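# Rotate a pinched spanner in-hand to the goal grip

## Task

The spanner starts dangling from the hand, pinched between thumb and index fingertip at the end of its handle. Using in-hand manipulation, rotate and shift it until its orientation relative to the hand and the spot where the handle is held both match the two goal pictures. Only the hand may touch it; the wrist camera, its bracket and the arm's final link count as hand. Any contact with something else, or the spanner leaving the hand, is failure. To finish, keep it motionless in the hand for a moment with the palm facing straight down, no hand motor reporting "moving", and a firm grip, then declare completion.

## Robot and tools

ROBOT. One arm with six joints (shoulder pan, shoulder lift, elbow, wrist 1, wrist 2, wrist 3) carries a five-finger right hand with a wrist camera and a wrist force-torque sensor. The arm is small and cramped: from its starting pose the hand can retreat only slightly along its own -z and can rotate only a little clockwise about +y (viewed from the back of the hand). Any rotation, especially about x or y, also shifts the hand point slightly.

FRAMES. Scene frame: origin on the table top below the arm base, +z up, +y to the left when looking along +x. The hand point sits 0.05 m in front of the palm, where the index pad meets the thumb tip in a pinch. Its own axes: +z along the straightened fingers (which extend 0.06-0.07 m past it), +y out of the palm, +x across the palm toward the little finger. Palm facing straight down means hand +y points along scene -z. A bracket on the little-finger side sits 0.03 m beyond the point along +y and 0.11 m across the palm; it can collide.

ROW FORMAT. Every command row is one list of 14 numbers, each in [-1, 1], in this order: dx, dy, dz, rx, ry, rz, little, ring, middle, index, thumb_bend, thumb_turn, force_limit, speed. The first six are an offset (not a pose), expressed in the hand point's own axes, measured from the hand point pose printed in the most recent result that shows it (before any such result, or for later calls within one reply, from where the robot is when the action begins). Scale: 1.0 equals 0.6 m for dx/dy/dz and 180 degrees for the rotation; rx, ry, rz form a single rotation vector. All zeros does not hold still: it pulls the hand back to that reference pose. The next six are absolute motor targets: for the four fingers +1 straight, -1 curled fully; thumb_bend +1 straight, -1 fully bent; thumb_turn +1 beside the palm, -1 across in front of it. A pinch is roughly index -0.22, thumb_bend -0.75, thumb_turn -0.57. force_limit maps -1..+1 linearly to about 0..10 N fingertip force (0..15 N for both thumb motors) and only stops closing motors. speed maps -1..+1 to near zero..full (full travel 0.6 s). For gentle closing use speed -0.9 or lower.

execute_actions: argument "actions" is a list holding at most one item. Empty list: just report state with pictures. {"rows": [...], "steps": n}: 1 to 15 rows, n between 6 and 15 control steps of 1/30 s (default 15); each row is used for one step and the final row repeats. {"steps": n} alone is a wait of up to 300 steps, counted from the last result and including your reply time. Optional "pictures": true adds images. The last 6 steps of an action run after the result is returned, while you compose the next reply.

move: "target" is one 14-number row (same offset rules); the hand point follows a straight path there lasting 0.5 to 10 s. "speed" in m/s, 0.002 to 0.5 (default 0.25; rotation capped at twice that in rad/s). Optional "stop_force" in N, 5 to 24: ends the path when the wrist sensor sees that much extra resistance along the path direction; unreliable if the move rotates; leave it out when pulling away from contact. The path ignores obstacles. The result adds a "move:" line: done, contact, held, off_target, moving or fault, plus limits (paced = pose clipped, held = some steps blocked) and distance from target.

wait: "seconds" 0 to 10; nothing new is sent. zoom_image: "camera" (cam_head_left, cam_head_right, cam_wrist) and "region" [x0, y0, x1, y1] in pixels, at most 504x504. show_instructions: displays the goal reference images. finished_scene: "scene" = the current scene's number; ends and grades it, irreversibly.

MOTION LIMITS. Each step the commanded pose is clipped to within 100 mm and 16 degrees of the measured pose; position takes priority over orientation. Arm commands lag about 0.17 s. After an action the arm only continues to the last clipped pose, so check the reported pose and send the remainder.

HAND BEHAVIOUR. A motor only starts when its target changes by at least 0.01; it then runs until it reaches the target or, while closing, hits force_limit, and locks (holding at least 15 N). Repeating identical numbers preserves a grip. To squeeze harder raise force_limit and send a target further closed than hand_measured; to loosen send a target more open than hand_measured. While the arm is in a fault stop the hand ignores new numbers.

RESULT LINES. State: end_effector_position (m) and end_effector_quat_wxyz in the scene frame, plus velocities. hand_measured, hand_stopped_by (moving, target, force, stalled, fault), hand_load_n (positive = finger pushed open) list six values in motor order. A lost grip shows as loads near 0. "Hand target" appears only when nothing is kept back. HELD marks steps not sent; "pose unreachable" means the clearance check altered a command. Wrist force/torque are in hand-point axes, noisy, offset up to about 3.5 N, saturating near 30 N. MOTOR HOT warns from 70 °C; 85 °C triggers an over-temperature stop.

AVOID. Letting the spanner touch anything but the hand or drop; knocking items off the table; pressing the stiff arm into firm surfaces (torque fault at joint limits 51.3/51.3/26.6/8.55/8.55/8.55 N m, or force fault at 150 N, each freezing the arm 10 s); fast contacts; fingers left moving or a loose grip at the finish.

Each tool is called after ">>>" by a JSON object that holds its "op" and its "data", one argument or row to a line.

Reference images:

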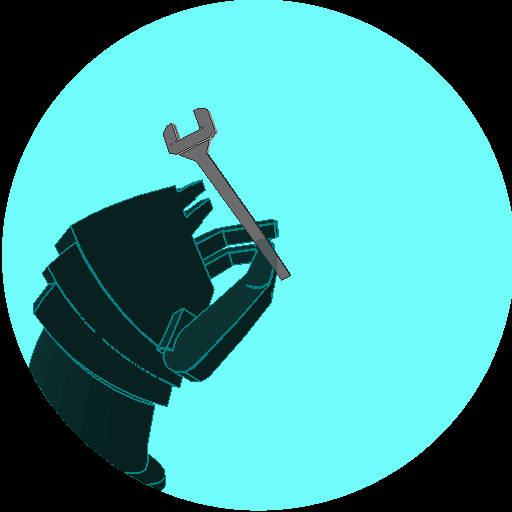

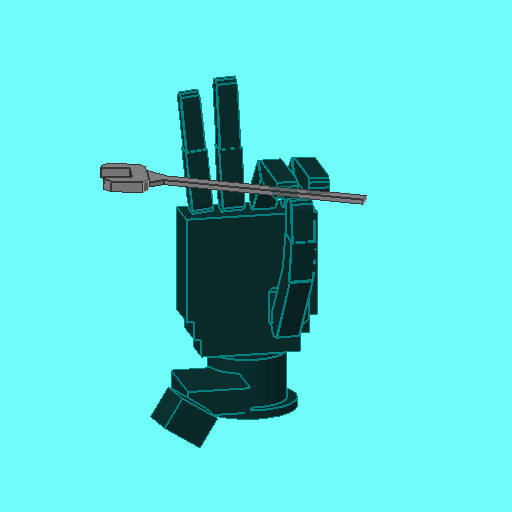

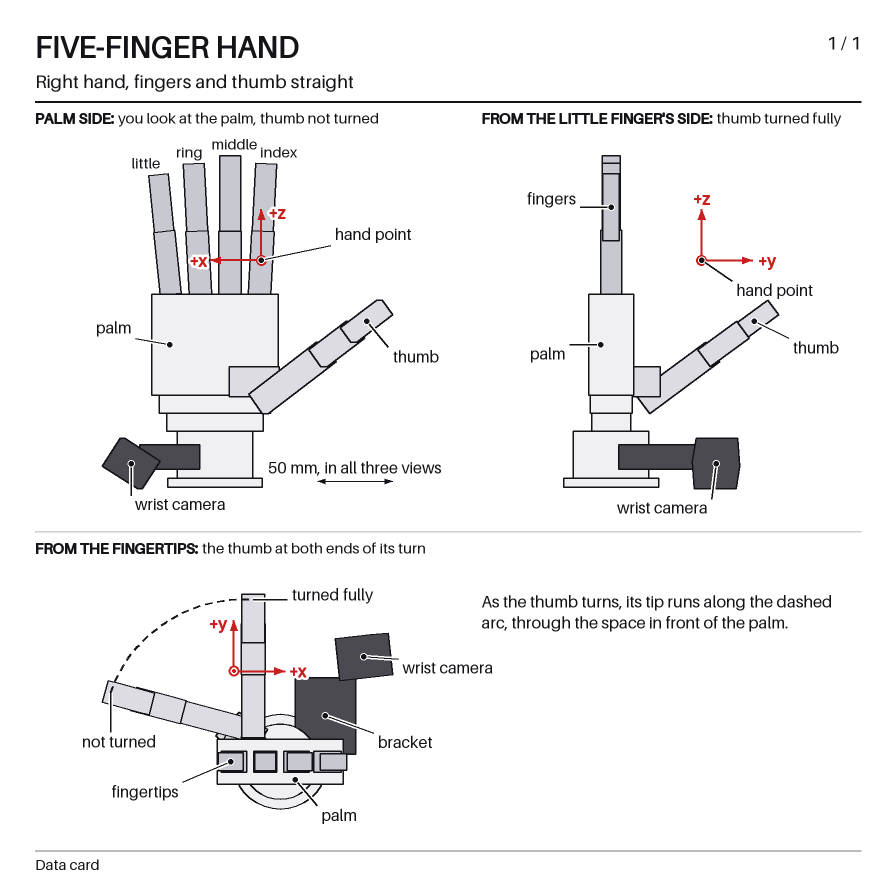

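## Session

>>> {"op": "execute_actions", "data": {
  "actions": []
}}

Scene clock: 0.00 s of 6000.00 s.
end_effector_position=(+0.4626, +0.0192, +0.3340) hand_measured=(+1.000, +1.000, +1.000, -0.182, -0.750, -0.570) hand_load_n=(+0.0, +0.0, +0.0, +8.0, +1.0, -0.5) hand_stopped_by=(target, target, target, target, target, target) hand_force_limit=0.00 hand_speed=-0.80 end_effector_quat_wxyz=(+0.448, -0.445, +0.547, -0.550) end_effector_velocity=(-0.000, -0.000, +0.000) end_effector_angular_velocity=(-0.000, -0.001, -0.000)
Joint positions: [-0.501 -1.436  2.25  -3.963 -1.32  -0.   ]
Joint velocities: [-0. -0. -0. -0. -0.  0.]
Joint torques (N m, as the arm reports them, + toward a larger angle): no reading
Wrist force (N, on the end effector, along its own x y z axes, offset not removed): no reading
Wrist torque (N m, same axes, about the end effector's origin, offset not removed): no reading
Hand target: +0.463, +0.019, +0.334; +0.448, -0.445, +0.547, -0.550

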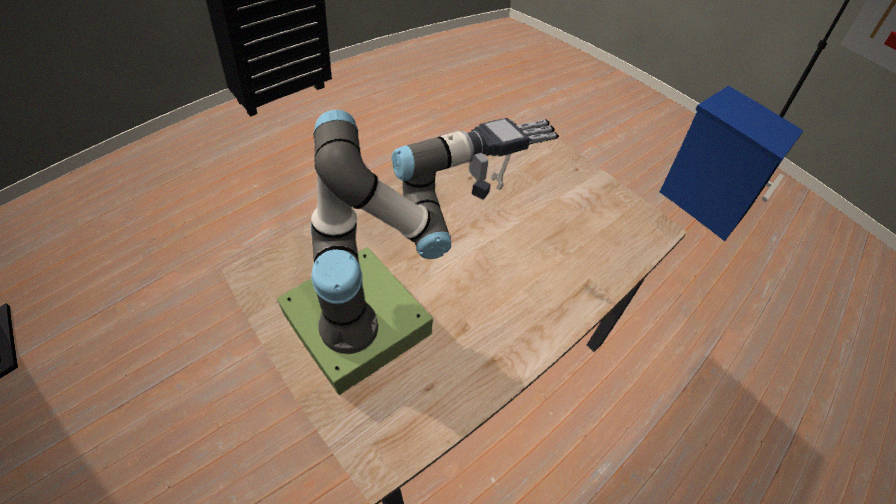

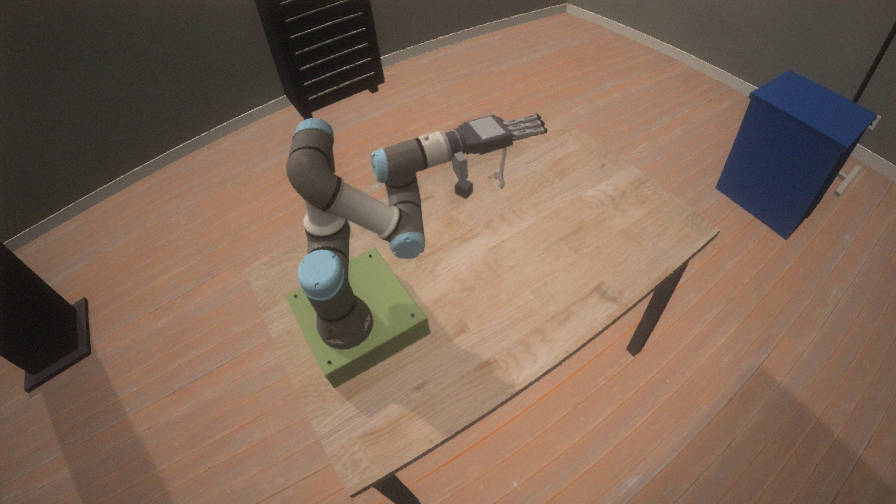

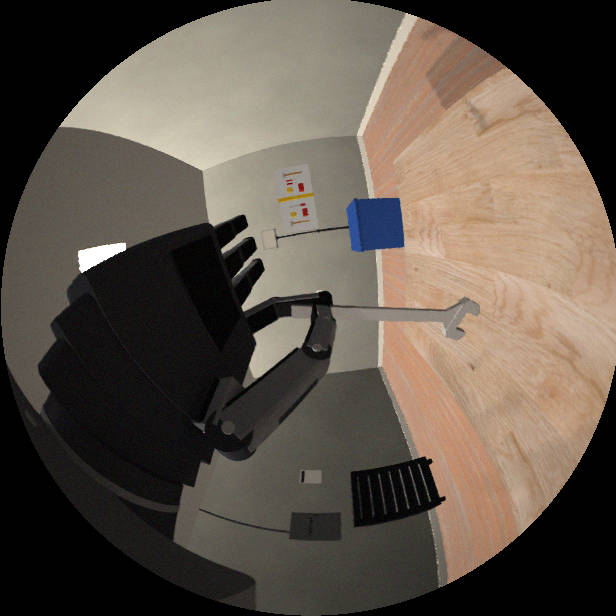

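>>> {"op": "move", "data": {
  "target": [-0.077,-0.083,0,0,0,0.333,1,1,1,-0.182,-0.75,-0.57,0.6,-0.8],
  "speed": 0.25
}}

Scene clock: 2.93 s of 6000.00 s.
end_effector_position=(+0.4716, +0.0644, +0.3838) hand_measured=(+1.000, +1.000, +1.000, -0.180, -0.748, -0.570) hand_load_n=(+0.0, +0.0, +0.0, +7.0, +1.5, -1.0) hand_stopped_by=(target, target, target, target, target, target) hand_force_limit=0.60 hand_speed=-0.80 end_effector_quat_wxyz=(+0.662, -0.113, +0.696, -0.253) end_effector_velocity=(+0.000, +0.000, +0.000) end_effector_angular_velocity=(+0.008, -0.003, -0.001)
Joint positions: [-0.45  -1.393  2.243 -3.999 -1.371  1.045]
Joint velocities: [ 0.003  0.003 -0.001 -0.003 -0.004  0.008]
Joint torques (N m, as the arm reports them, + toward a larger angle): [ 4.   -6.1  -8.19 -2.31 -0.71  0.8 ]
Wrist force (N, on the end effector, along its own x y z axes, offset not removed): [0.8 1.5 -0.8]
Wrist torque (N m, same axes, about the end effector's origin, offset not removed): [0.23 -0.04 0.10]
Hand target: +0.472, +0.064, +0.384; +0.663, -0.112, +0.696, -0.253
Off the commanded pose: 0.000 m, 0 deg.
Kept back: nothing.
move: done
camera_calibration (this result's frames):
cam_wrist: T_world_to_cam=[[0.175296, 0.915664, -0.361706, 0.00489865], [-0.448009, 0.401342, 0.798882, -0.11961], [0.876675, 0.0220068, 0.480579, -0.474448], [0, 0, 0, 1]] pos_world=[0.361491, 0.0539602, 0.325336]

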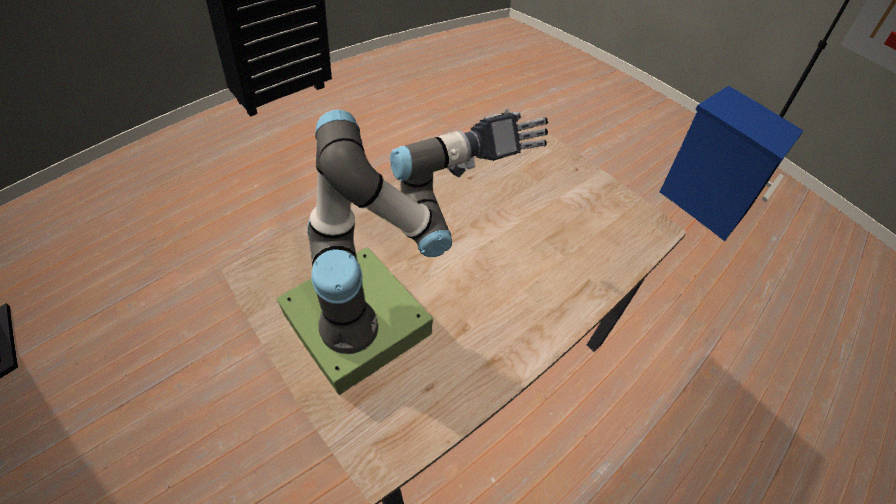

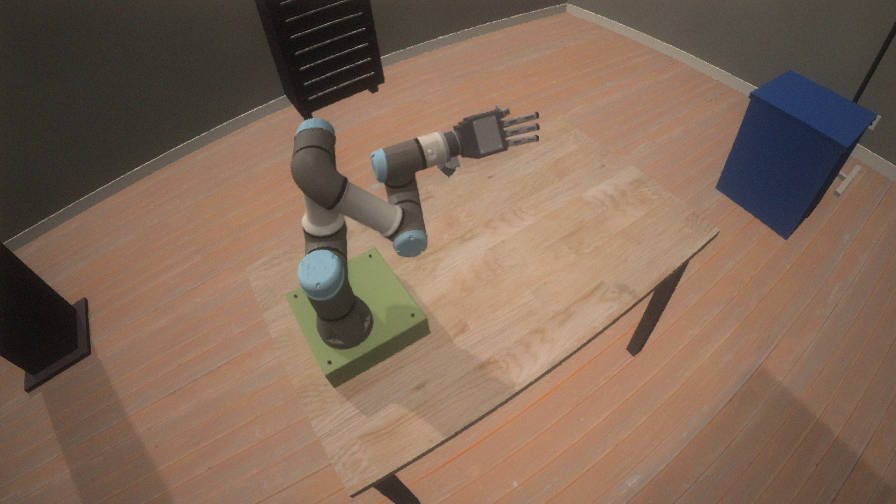

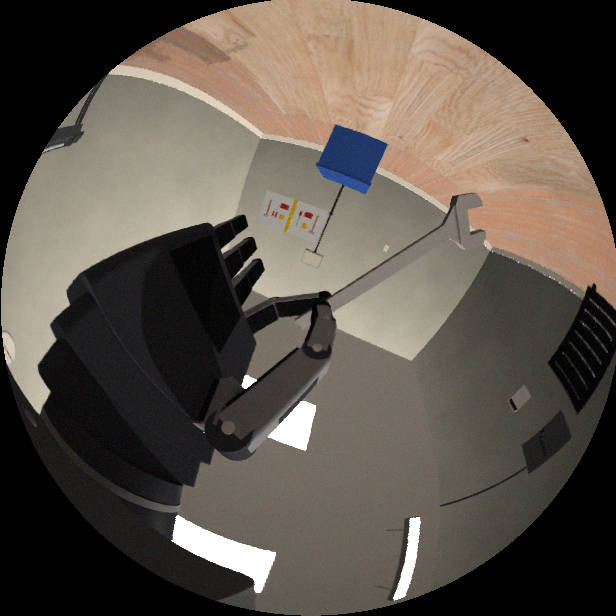

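>>> {"op": "move", "data": {
  "target": [-0.06,-0.07,0,0,0,0.36,1,1,1,-0.182,-0.75,-0.57,0.6,-0.8],
  "speed": 0.25
}}

>>> {"op": "zoom_image", "data": {
  "camera": "cam_wrist",
  "region": [180,100,440,400]
}}

Scene clock: 5.87 s of 6000.00 s.
end_effector_position=(+0.4676, +0.0465, +0.4359) hand_measured=(+1.000, +1.000, +1.000, -0.180, -0.748, -0.570) hand_load_n=(+0.0, +0.0, +0.0, +7.0, +1.0, -0.5) hand_stopped_by=(target, target, target, target, target, target) hand_force_limit=0.60 hand_speed=-0.80 end_effector_quat_wxyz=(+0.695, +0.278, +0.648, +0.141) end_effector_velocity=(+0.000, -0.000, +0.000) end_effector_angular_velocity=(+0.005, -0.001, -0.000)
Joint positions: [-0.359 -1.318  2.22  -4.051 -1.461  2.175]
Joint velocities: [ 0.002  0.001 -0.001  0.    -0.003  0.005]
Joint torques (N m, as the arm reports them, + toward a larger angle): [ 3.33 -6.98 -8.07 -0.58 -0.77  0.84]
Wrist force (N, on the end effector, along its own x y z axes, offset not removed): [0.5 0.2 -1.6]
Wrist torque (N m, same axes, about the end effector's origin, offset not removed): [0.22 -0.01 -0.02]
Hand target: +0.468, +0.047, +0.436; +0.695, +0.278, +0.648, +0.141
Off the commanded pose: 0.000 m, 0 deg.
Kept back: nothing.
move: done
camera_calibration (this result's frames):
cam_wrist: T_world_to_cam=[[0.127339, 0.713356, 0.689136, -0.385402], [-0.629462, -0.478826, 0.611967, 0.0513632], [0.766526, -0.511712, 0.388057, -0.378921], [0, 0, 0, 1]] pos_world=[0.371861, 0.105624, 0.381204]

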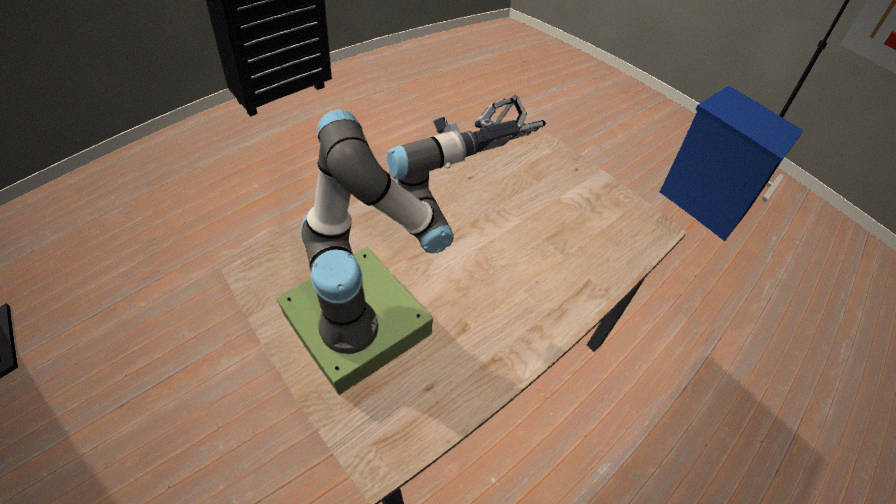

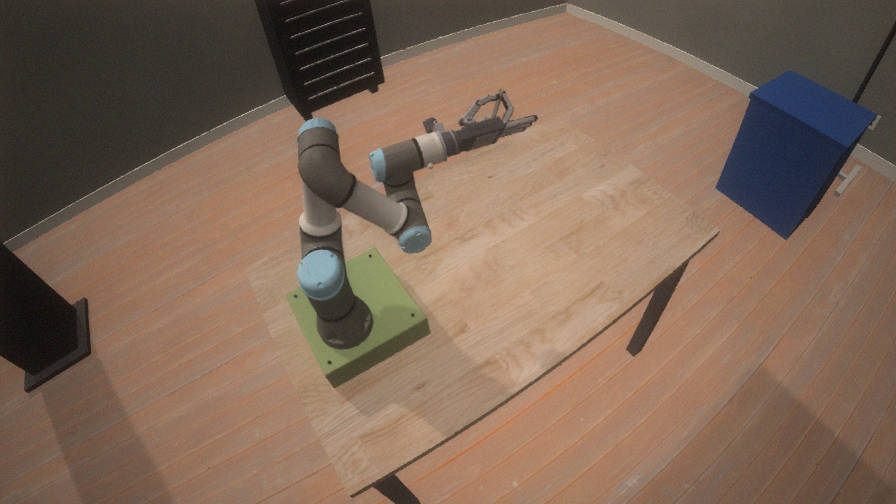

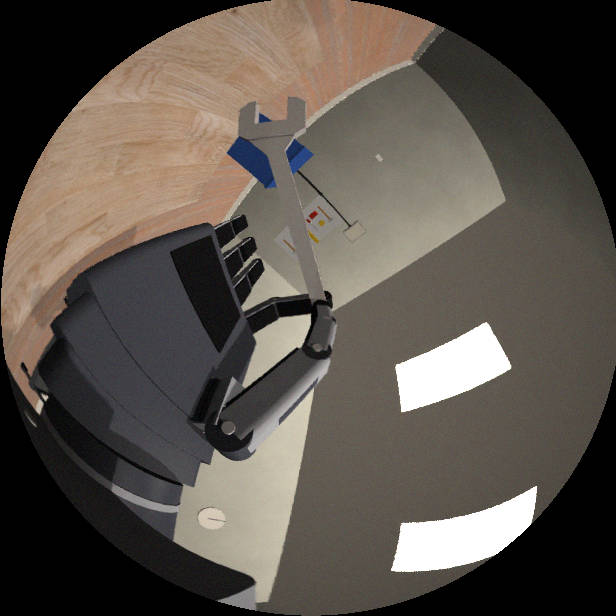

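Region (180, 100, 440, 400) of cam_wrist's 616x616 image, scaled by 1.680, with more detail than that image has; it fills the left 437 columns of this view, and the rest is white.

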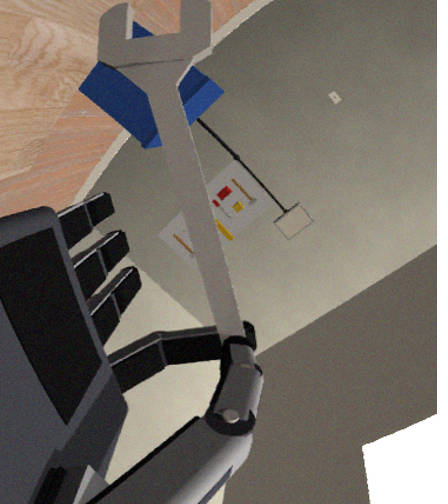

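>>> {"op": "move", "data": {
  "target": [-0.1,-0.11,0,0,0,0.36,1,1,1,-0.182,-0.75,-0.57,0.6,-0.8],
  "speed": 0.2
}}

>>> {"op": "zoom_image", "data": {
  "camera": "cam_head_right",
  "region": [400,50,600,190]
}}

Scene clock: 9.43 s of 6000.00 s.
end_effector_position=(+0.4496, -0.0400, +0.4477) hand_measured=(+1.000, +1.000, +1.000, -0.180, -0.750, -0.570) hand_load_n=(+0.0, +0.0, +0.0, +7.5, +1.0, -0.5) hand_stopped_by=(target, target, target, target, target, target) hand_force_limit=0.60 hand_speed=-0.80 end_effector_quat_wxyz=(+0.511, +0.582, +0.398, +0.491) end_effector_velocity=(-0.000, -0.000, +0.000) end_effector_angular_velocity=(+0.007, -0.001, +0.001)
Joint positions: [-0.444 -1.414  2.228 -3.963 -1.377  3.306]
Joint velocities: [-0.001 -0.003 -0.     0.004  0.002  0.007]
Joint torques (N m, as the arm reports them, + toward a larger angle): [ -3.07 -13.03  -8.46  -0.5    0.71   0.75]
Wrist force (N, on the end effector, along its own x y z axes, offset not removed): [-0.7 0.8 -1.9]
Wrist torque (N m, same axes, about the end effector's origin, offset not removed): [0.39 0.13 -0.11]
Hand target: +0.450, -0.040, +0.448; +0.511, +0.582, +0.398, +0.492
Off the commanded pose: 0.000 m, 0 deg.
Kept back: nothing.
move: done
camera_calibration (this result's frames):
cam_wrist: T_world_to_cam=[[-0.0850888, -0.303774, 0.948937, -0.390946], [-0.66804, -0.689219, -0.280534, 0.399936], [0.739244, -0.657799, -0.144288, -0.169216], [0, 0, 0, 1]] pos_world=[0.359, 0.0455743, 0.458763]

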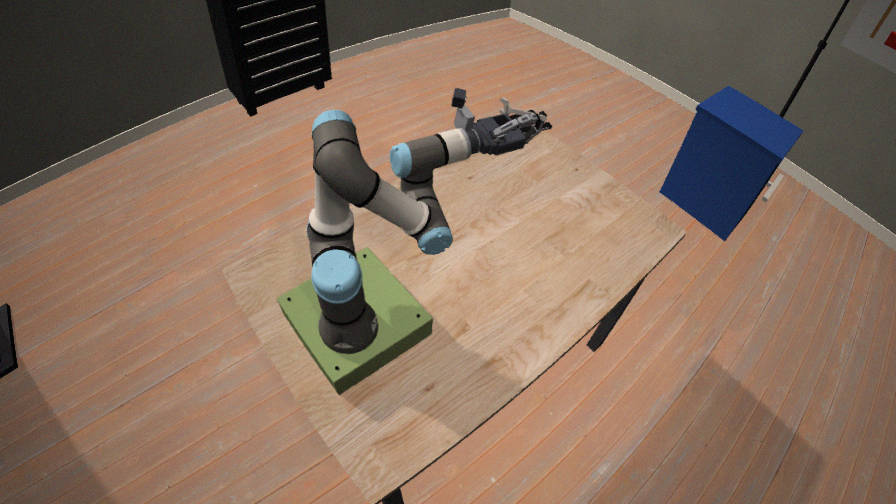

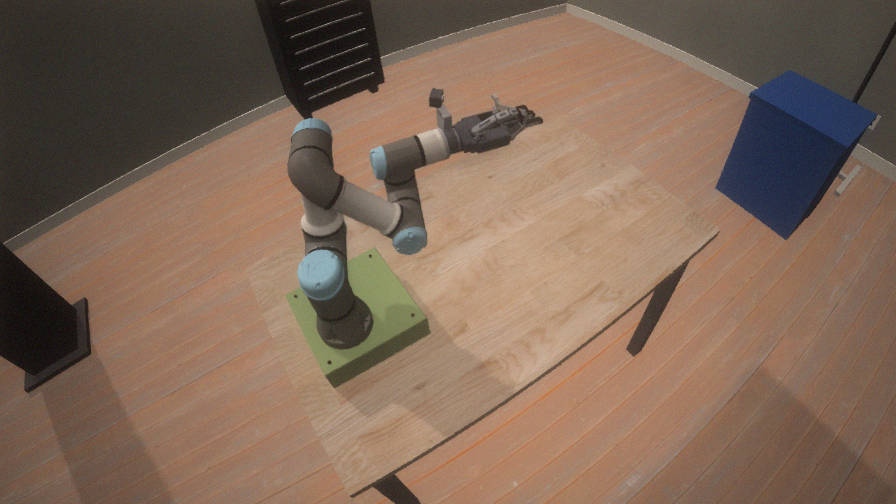

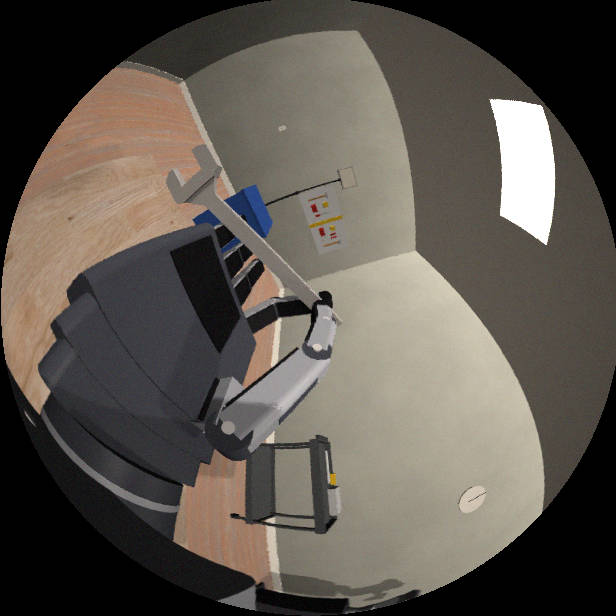

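Region (400, 50, 600, 190) of cam_head_right's 896x504 image, scaled by 2.520, with more detail than that image has; it fills the top 353 rows of this view, and the rest is white.

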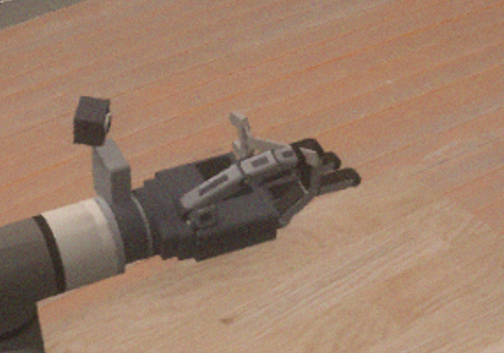

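>>> {"op": "move", "data": {
  "target": [-0.05,-0.15,0,0,0,0.5,1,1,1,-0.182,-0.75,-0.57,0.6,-0.8],
  "speed": 0.3
}}

>>> {"op": "execute_actions", "data": {
  "actions": [
    {"rows":[[0,0,0,0,0,0,1,1,1,-0.168,-0.75,-0.57,0.6,-0.9]]}
  ]
}}

Scene clock: 12.87 s of 6000.00 s.
end_effector_position=(+0.4471, -0.0545, +0.3540) hand_measured=(+1.000, +1.000, +1.000, -0.180, -0.748, -0.570) hand_load_n=(+0.0, +0.0, +0.0, +7.0, +1.0, -0.5) hand_stopped_by=(target, target, target, target, target, target) hand_force_limit=0.60 hand_speed=-0.80 end_effector_quat_wxyz=(+0.014, +0.693, -0.130, +0.709) end_effector_velocity=(-0.000, -0.000, -0.000) end_effector_angular_velocity=(+0.006, -0.001, +0.001)
Joint positions: [-0.448 -1.419  2.228 -3.958 -1.373  4.877]
Joint velocities: [-0.004 -0.001  0.002 -0.001  0.005  0.006]
Joint torques (N m, as the arm reports them, + toward a larger angle): [ -3.68 -12.82  -5.57  -2.25   0.83   0.65]
Wrist force (N, on the end effector, along its own x y z axes, offset not removed): [-1.2 0.9 -0.8]
Wrist torque (N m, same axes, about the end effector's origin, offset not removed): [0.23 0.06 -0.03]
Hand target: +0.447, -0.055, +0.354; +0.014, +0.693, -0.130, +0.709
Off the commanded pose: 0.000 m, 0 deg.
Kept back: nothing.
move: done
camera_calibration (this result's frames):
cam_wrist: T_world_to_cam=[[-0.207078, -0.926424, -0.314417, 0.161127], [-0.444205, 0.37538, -0.813494, 0.508587], [0.871666, -0.0287908, -0.489255, -0.0932744], [0, 0, 0, 1]] pos_world=[0.340587, -0.0443266, 0.418758]

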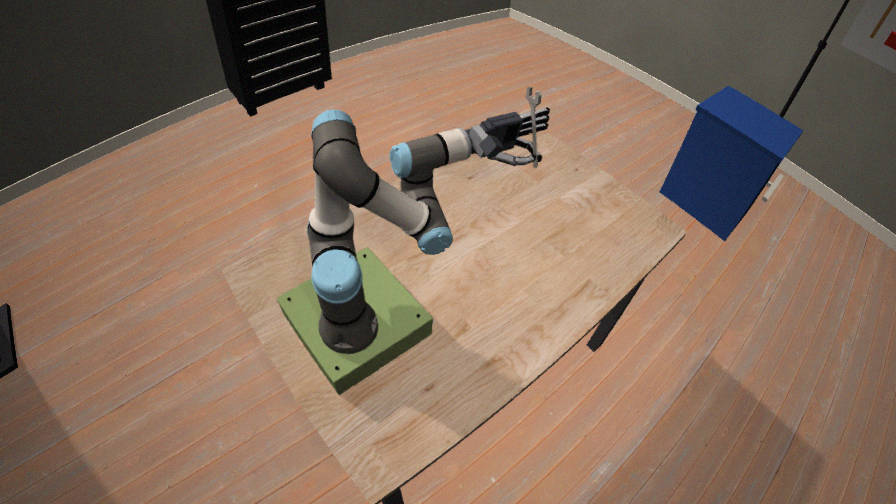

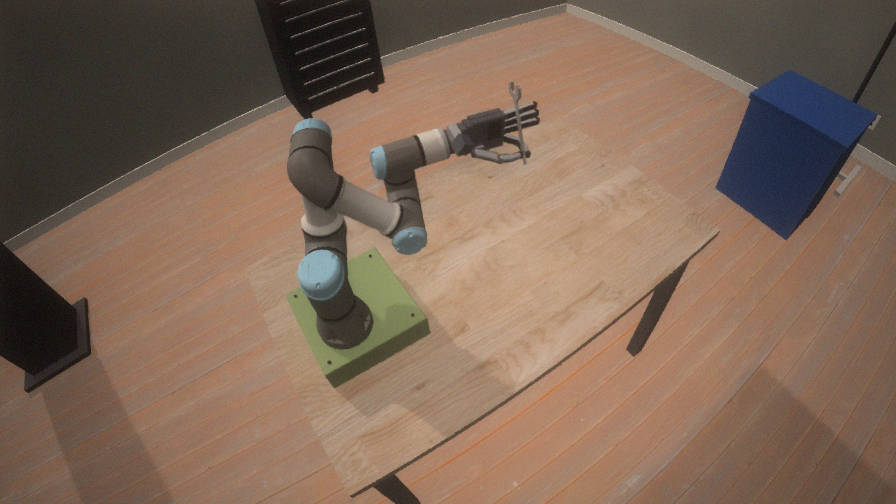

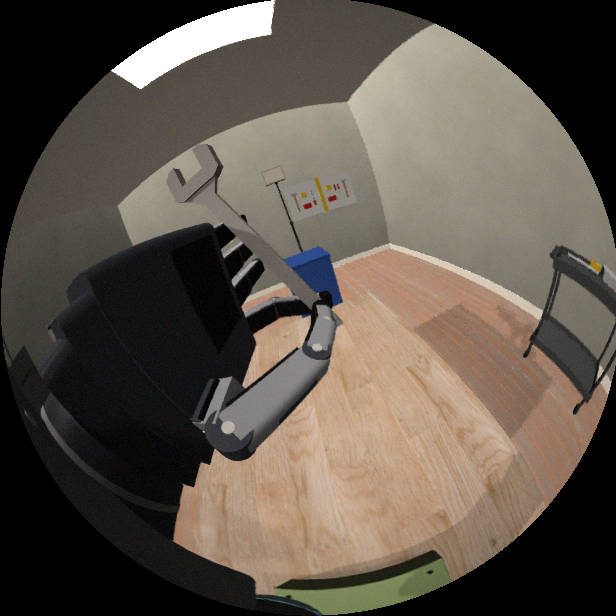

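Scene clock: 13.17 s of 6000.00 s.
end_effector_position=(+0.4471, -0.0545, +0.3540) hand_measured=(+1.000, +1.000, +1.000, -0.168, -0.750, -0.570) hand_load_n=(+0.0, +0.0, +0.0, +2.0, +1.0, +0.0) hand_stopped_by=(target, target, target, target, target, target) hand_force_limit=0.60 hand_speed=-0.90 end_effector_quat_wxyz=(+0.014, +0.693, -0.130, +0.709) end_effector_velocity=(-0.000, -0.000, +0.000) end_effector_angular_velocity=(-0.001, +0.000, -0.001)
Joint positions: [-0.448 -1.419  2.228 -3.958 -1.373  4.877]
Joint velocities: [-0.    -0.001 -0.     0.001 -0.    -0.001]
Joint torques (N m, as the arm reports them, + toward a larger angle): [ -1.46 -12.27  -6.36  -1.97  -0.76  -0.82]
Wrist force (N, on the end effector, along its own x y z axes, offset not removed): [-0.9 -1.0 -0.2]
Wrist torque (N m, same axes, about the end effector's origin, offset not removed): [-0.16 0.02 -0.02]
Steps of this call (steps 1 to 9: the first 9 steps of this action). Readings (end_effector_position | what the end effector reports):
1: (+0.4471, -0.0545, +0.3540) | hand_measured=(+1.000, +1.000, +1.000, -0.180, -0.748, -0.570) hand_load_n=(+0.0, +0.0, +0.0, +7.0, +1.0, -0.5) hand_stopped_by=(target, target, target, moving, target, target) hand_force_limit=0.60 hand_speed=-0.90
2: (+0.4471, -0.0545, +0.3540) | hand_measured=(+1.000, +1.000, +1.000, -0.180, -0.748, -0.570) hand_load_n=(+0.0, +0.0, +0.0, +7.0, +1.0, -0.5) hand_stopped_by=(target, target, target, moving, target, target) hand_force_limit=0.60 hand_speed=-0.90
4: (+0.4471, -0.0545, +0.3540) | hand_measured=(+1.000, +1.000, +1.000, -0.176, -0.750, -0.570) hand_load_n=(+0.0, +0.0, +0.0, +5.0, +1.0, -0.5) hand_stopped_by=(target, target, target, moving, target, target) hand_force_limit=0.60 hand_speed=-0.90
8: (+0.4471, -0.0545, +0.3540) | hand_measured=(+1.000, +1.000, +1.000, -0.168, -0.750, -0.570) hand_load_n=(+0.0, +0.0, +0.0, +2.0, +1.0, +0.0) hand_stopped_by=(target, target, target, moving, target, target) hand_force_limit=0.60 hand_speed=-0.90
9: the state above

>>> {"op": "move", "data": {
  "target": [0,0,0,0,0,0,0.5,0.4,0.2,-0.168,-0.75,-0.57,0.6,-0.7]
}}

>>> {"op": "zoom_image", "data": {
  "camera": "cam_head_right",
  "region": [440,70,580,180]
}}

Scene clock: 15.27 s of 6000.00 s.
end_effector_position=(+0.4471, -0.0545, +0.3540) hand_measured=(+0.500, +0.400, +0.200, -0.168, -0.750, -0.570) hand_load_n=(+0.0, +0.0, +0.0, +2.5, +1.5, +0.0) hand_stopped_by=(target, target, target, target, target, target) hand_force_limit=0.60 hand_speed=-0.70 end_effector_quat_wxyz=(+0.014, +0.693, -0.130, +0.709) end_effector_velocity=(+0.000, -0.000, -0.000) end_effector_angular_velocity=(+0.000, +0.001, -0.000)
Joint positions: [-0.448 -1.419  2.228 -3.958 -1.373  4.877]
Joint velocities: [-0.     0.001 -0.     0.    -0.    -0.   ]
Joint torques (N m, as the arm reports them, + toward a larger angle): [  0.28 -11.89  -6.69  -1.63   0.7    0.53]
Wrist force (N, on the end effector, along its own x y z axes, offset not removed): [-1.3 1.0 -1.9]
Wrist torque (N m, same axes, about the end effector's origin, offset not removed): [0.24 0.07 0.02]
Hand target: +0.447, -0.055, +0.354; +0.014, +0.693, -0.130, +0.709
Off your previous action's commanded pose: 0.000 m, 0 deg at its last step (step 6 of this call).
Off the commanded pose: 0.000 m, 0 deg.
Kept back: nothing.
move: done
camera_calibration (this result's frames):
cam_wrist: T_world_to_cam=[[-0.207041, -0.926413, -0.314472, 0.161123], [-0.444201, 0.37541, -0.813482, 0.508582], [0.871676, -0.0287356, -0.489239, -0.0932824], [0, 0, 0, 1]] pos_world=[0.340584, -0.0443407, 0.418753]

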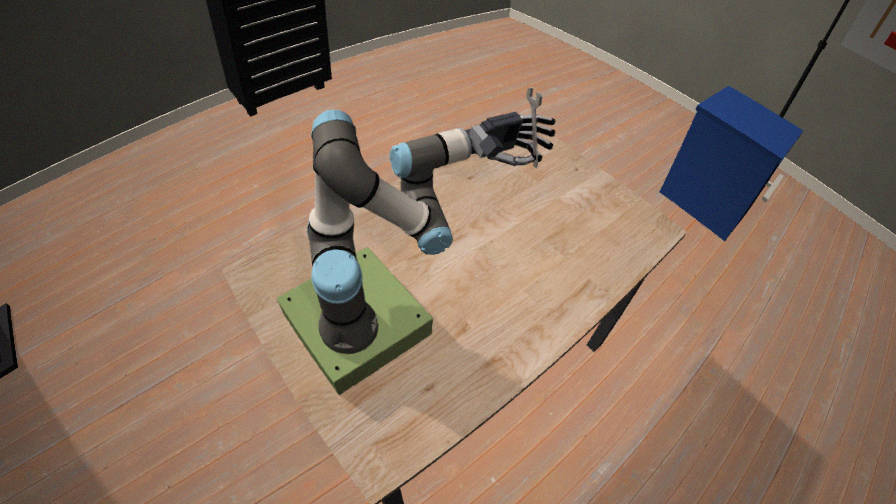

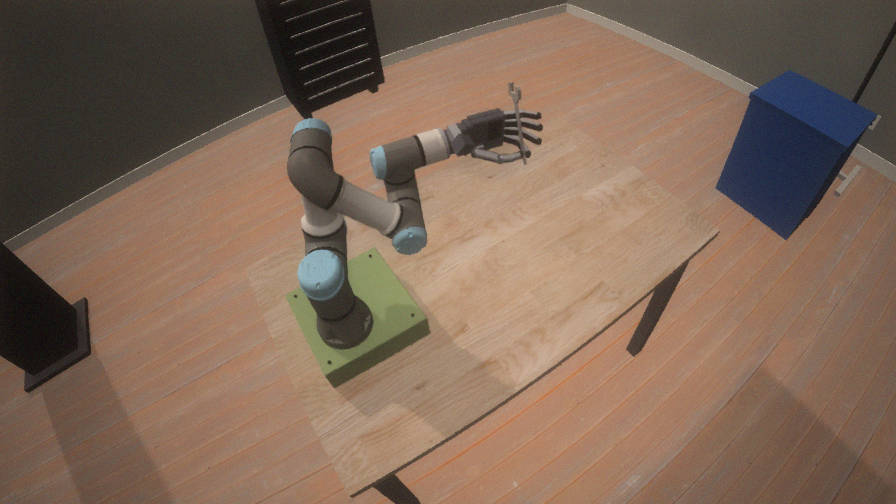

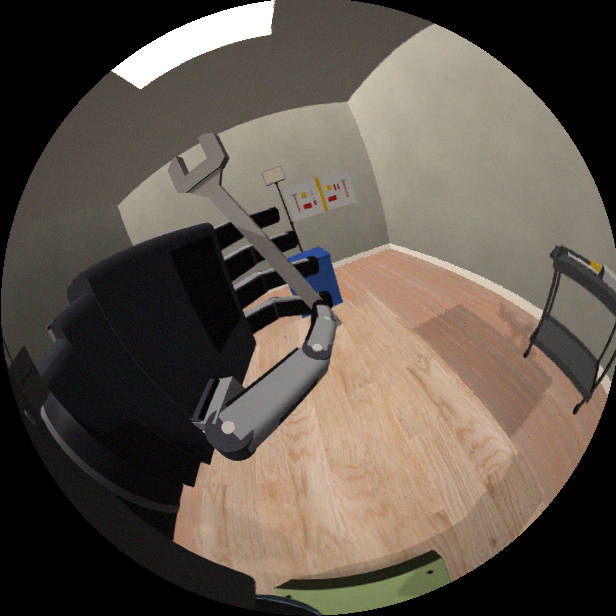

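Region (440, 70, 580, 180) of cam_head_right's 896x504 image, scaled by 3.600, with more detail than that image has; it fills the top 396 rows of this view, and the rest is white.

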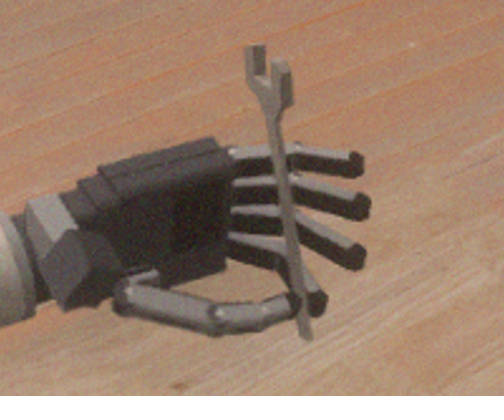

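Pulse release.

>>> {"op": "execute_actions", "data": {
  "actions": [
    {"rows":[[0,0,0,0,0,0,0.5,0.4,0.2,-0.158,-0.75,-0.57,0.6,-0.9],[0,0,0,0,0,0,0.5,0.4,0.2,-0.158,-0.75,-0.57,0.6,-0.9],[0,0,0,0,0,0,0.5,0.4,0.2,-0.158,-0.75,-0.57,0.6,-0.9],[0,0,0,0,0,0,0.5,0.4,0.2,-0.172,-0.75,-0.57,0.6,-0.9]]}
  ],
  "pictures": true
}}

Scene clock: 16.40 s of 6000.00 s.
end_effector_position=(+0.4471, -0.0545, +0.3540) hand_measured=(+0.500, +0.400, +0.200, -0.172, -0.750, -0.570) hand_load_n=(+0.0, +0.0, +0.0, +4.0, +1.5, +0.0) hand_stopped_by=(target, target, target, target, target, target) hand_force_limit=0.60 hand_speed=-0.90 end_effector_quat_wxyz=(+0.014, +0.693, -0.130, +0.709) end_effector_velocity=(+0.000, -0.000, -0.000) end_effector_angular_velocity=(+0.000, +0.001, -0.000)
Joint positions: [-0.448 -1.419  2.228 -3.958 -1.373  4.877]
Joint velocities: [-0.     0.    -0.     0.001 -0.    -0.   ]
Joint torques (N m, as the arm reports them, + toward a larger angle): [  0.14 -11.87  -6.75  -1.67   0.65   0.5 ]
Wrist force (N, on the end effector, along its own x y z axes, offset not removed): [-0.8 1.2 -1.6]
Wrist torque (N m, same axes, about the end effector's origin, offset not removed): [0.24 0.01 0.02]
Steps of this call (steps 1 to 25: nothing new was sent; steps 26 to 34: the first 9 steps of this action). Readings (end_effector_position | what the end effector reports):
26: (+0.4471, -0.0545, +0.3540) | hand_measured=(+0.500, +0.400, +0.200, -0.168, -0.750, -0.570) hand_load_n=(+0.0, +0.0, +0.0, +2.5, +1.5, +0.0) hand_stopped_by=(target, target, target, moving, target, target) hand_force_limit=0.60 hand_speed=-0.90
27: (+0.4471, -0.0545, +0.3540) | hand_measured=(+0.500, +0.400, +0.200, -0.168, -0.750, -0.570) hand_load_n=(+0.0, +0.0, +0.0, +2.5, +1.5, +0.0) hand_stopped_by=(target, target, target, moving, target, target) hand_force_limit=0.60 hand_speed=-0.90
29: (+0.4471, -0.0545, +0.3540) | hand_measured=(+0.500, +0.400, +0.200, -0.162, -0.750, -0.570) hand_load_n=(+0.0, +0.0, +0.0, +1.0, +1.0, +0.5) hand_stopped_by=(target, target, target, moving, target, target) hand_force_limit=0.60 hand_speed=-0.90
33: (+0.4471, -0.0545, +0.3540) | hand_measured=(+0.500, +0.400, +0.200, -0.172, -0.750, -0.570) hand_load_n=(+0.0, +0.0, +0.0, +4.0, +1.5, +0.0) hand_stopped_by=(target, target, target, moving, target, target) hand_force_limit=0.60 hand_speed=-0.90
34: the state above
camera_calibration (this result's frames):
cam_wrist: T_world_to_cam=[[-0.207041, -0.926413, -0.314472, 0.161123], [-0.444201, 0.375411, -0.813482, 0.508582], [0.871676, -0.0287357, -0.489239, -0.0932825], [0, 0, 0, 1]] pos_world=[0.340584, -0.0443407, 0.418753]

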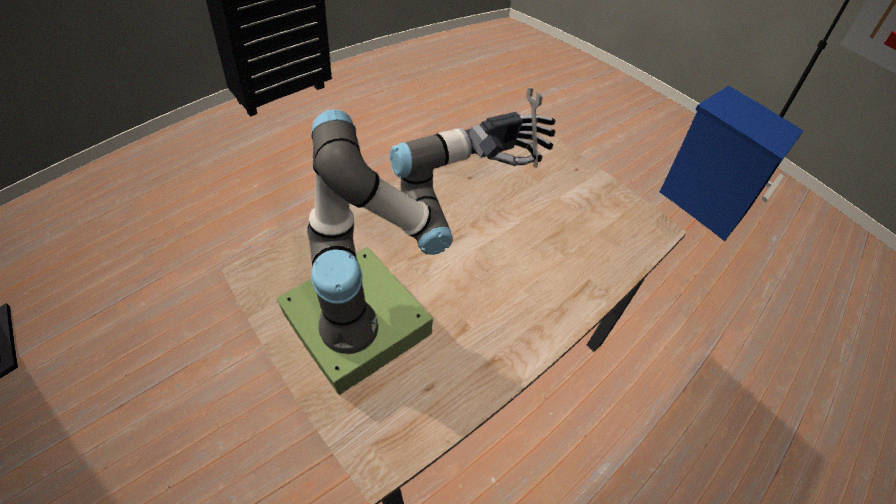

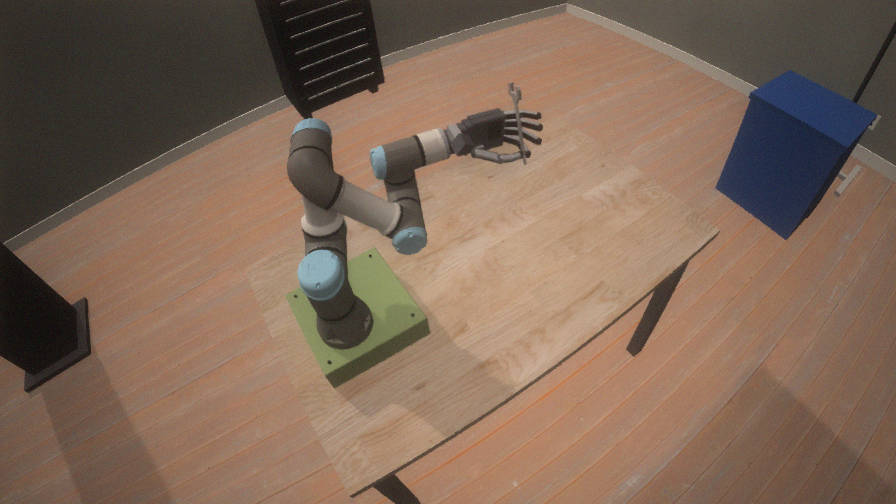

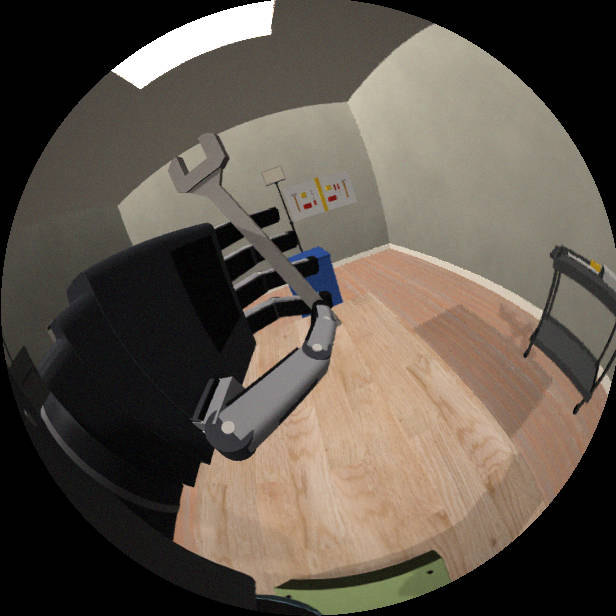

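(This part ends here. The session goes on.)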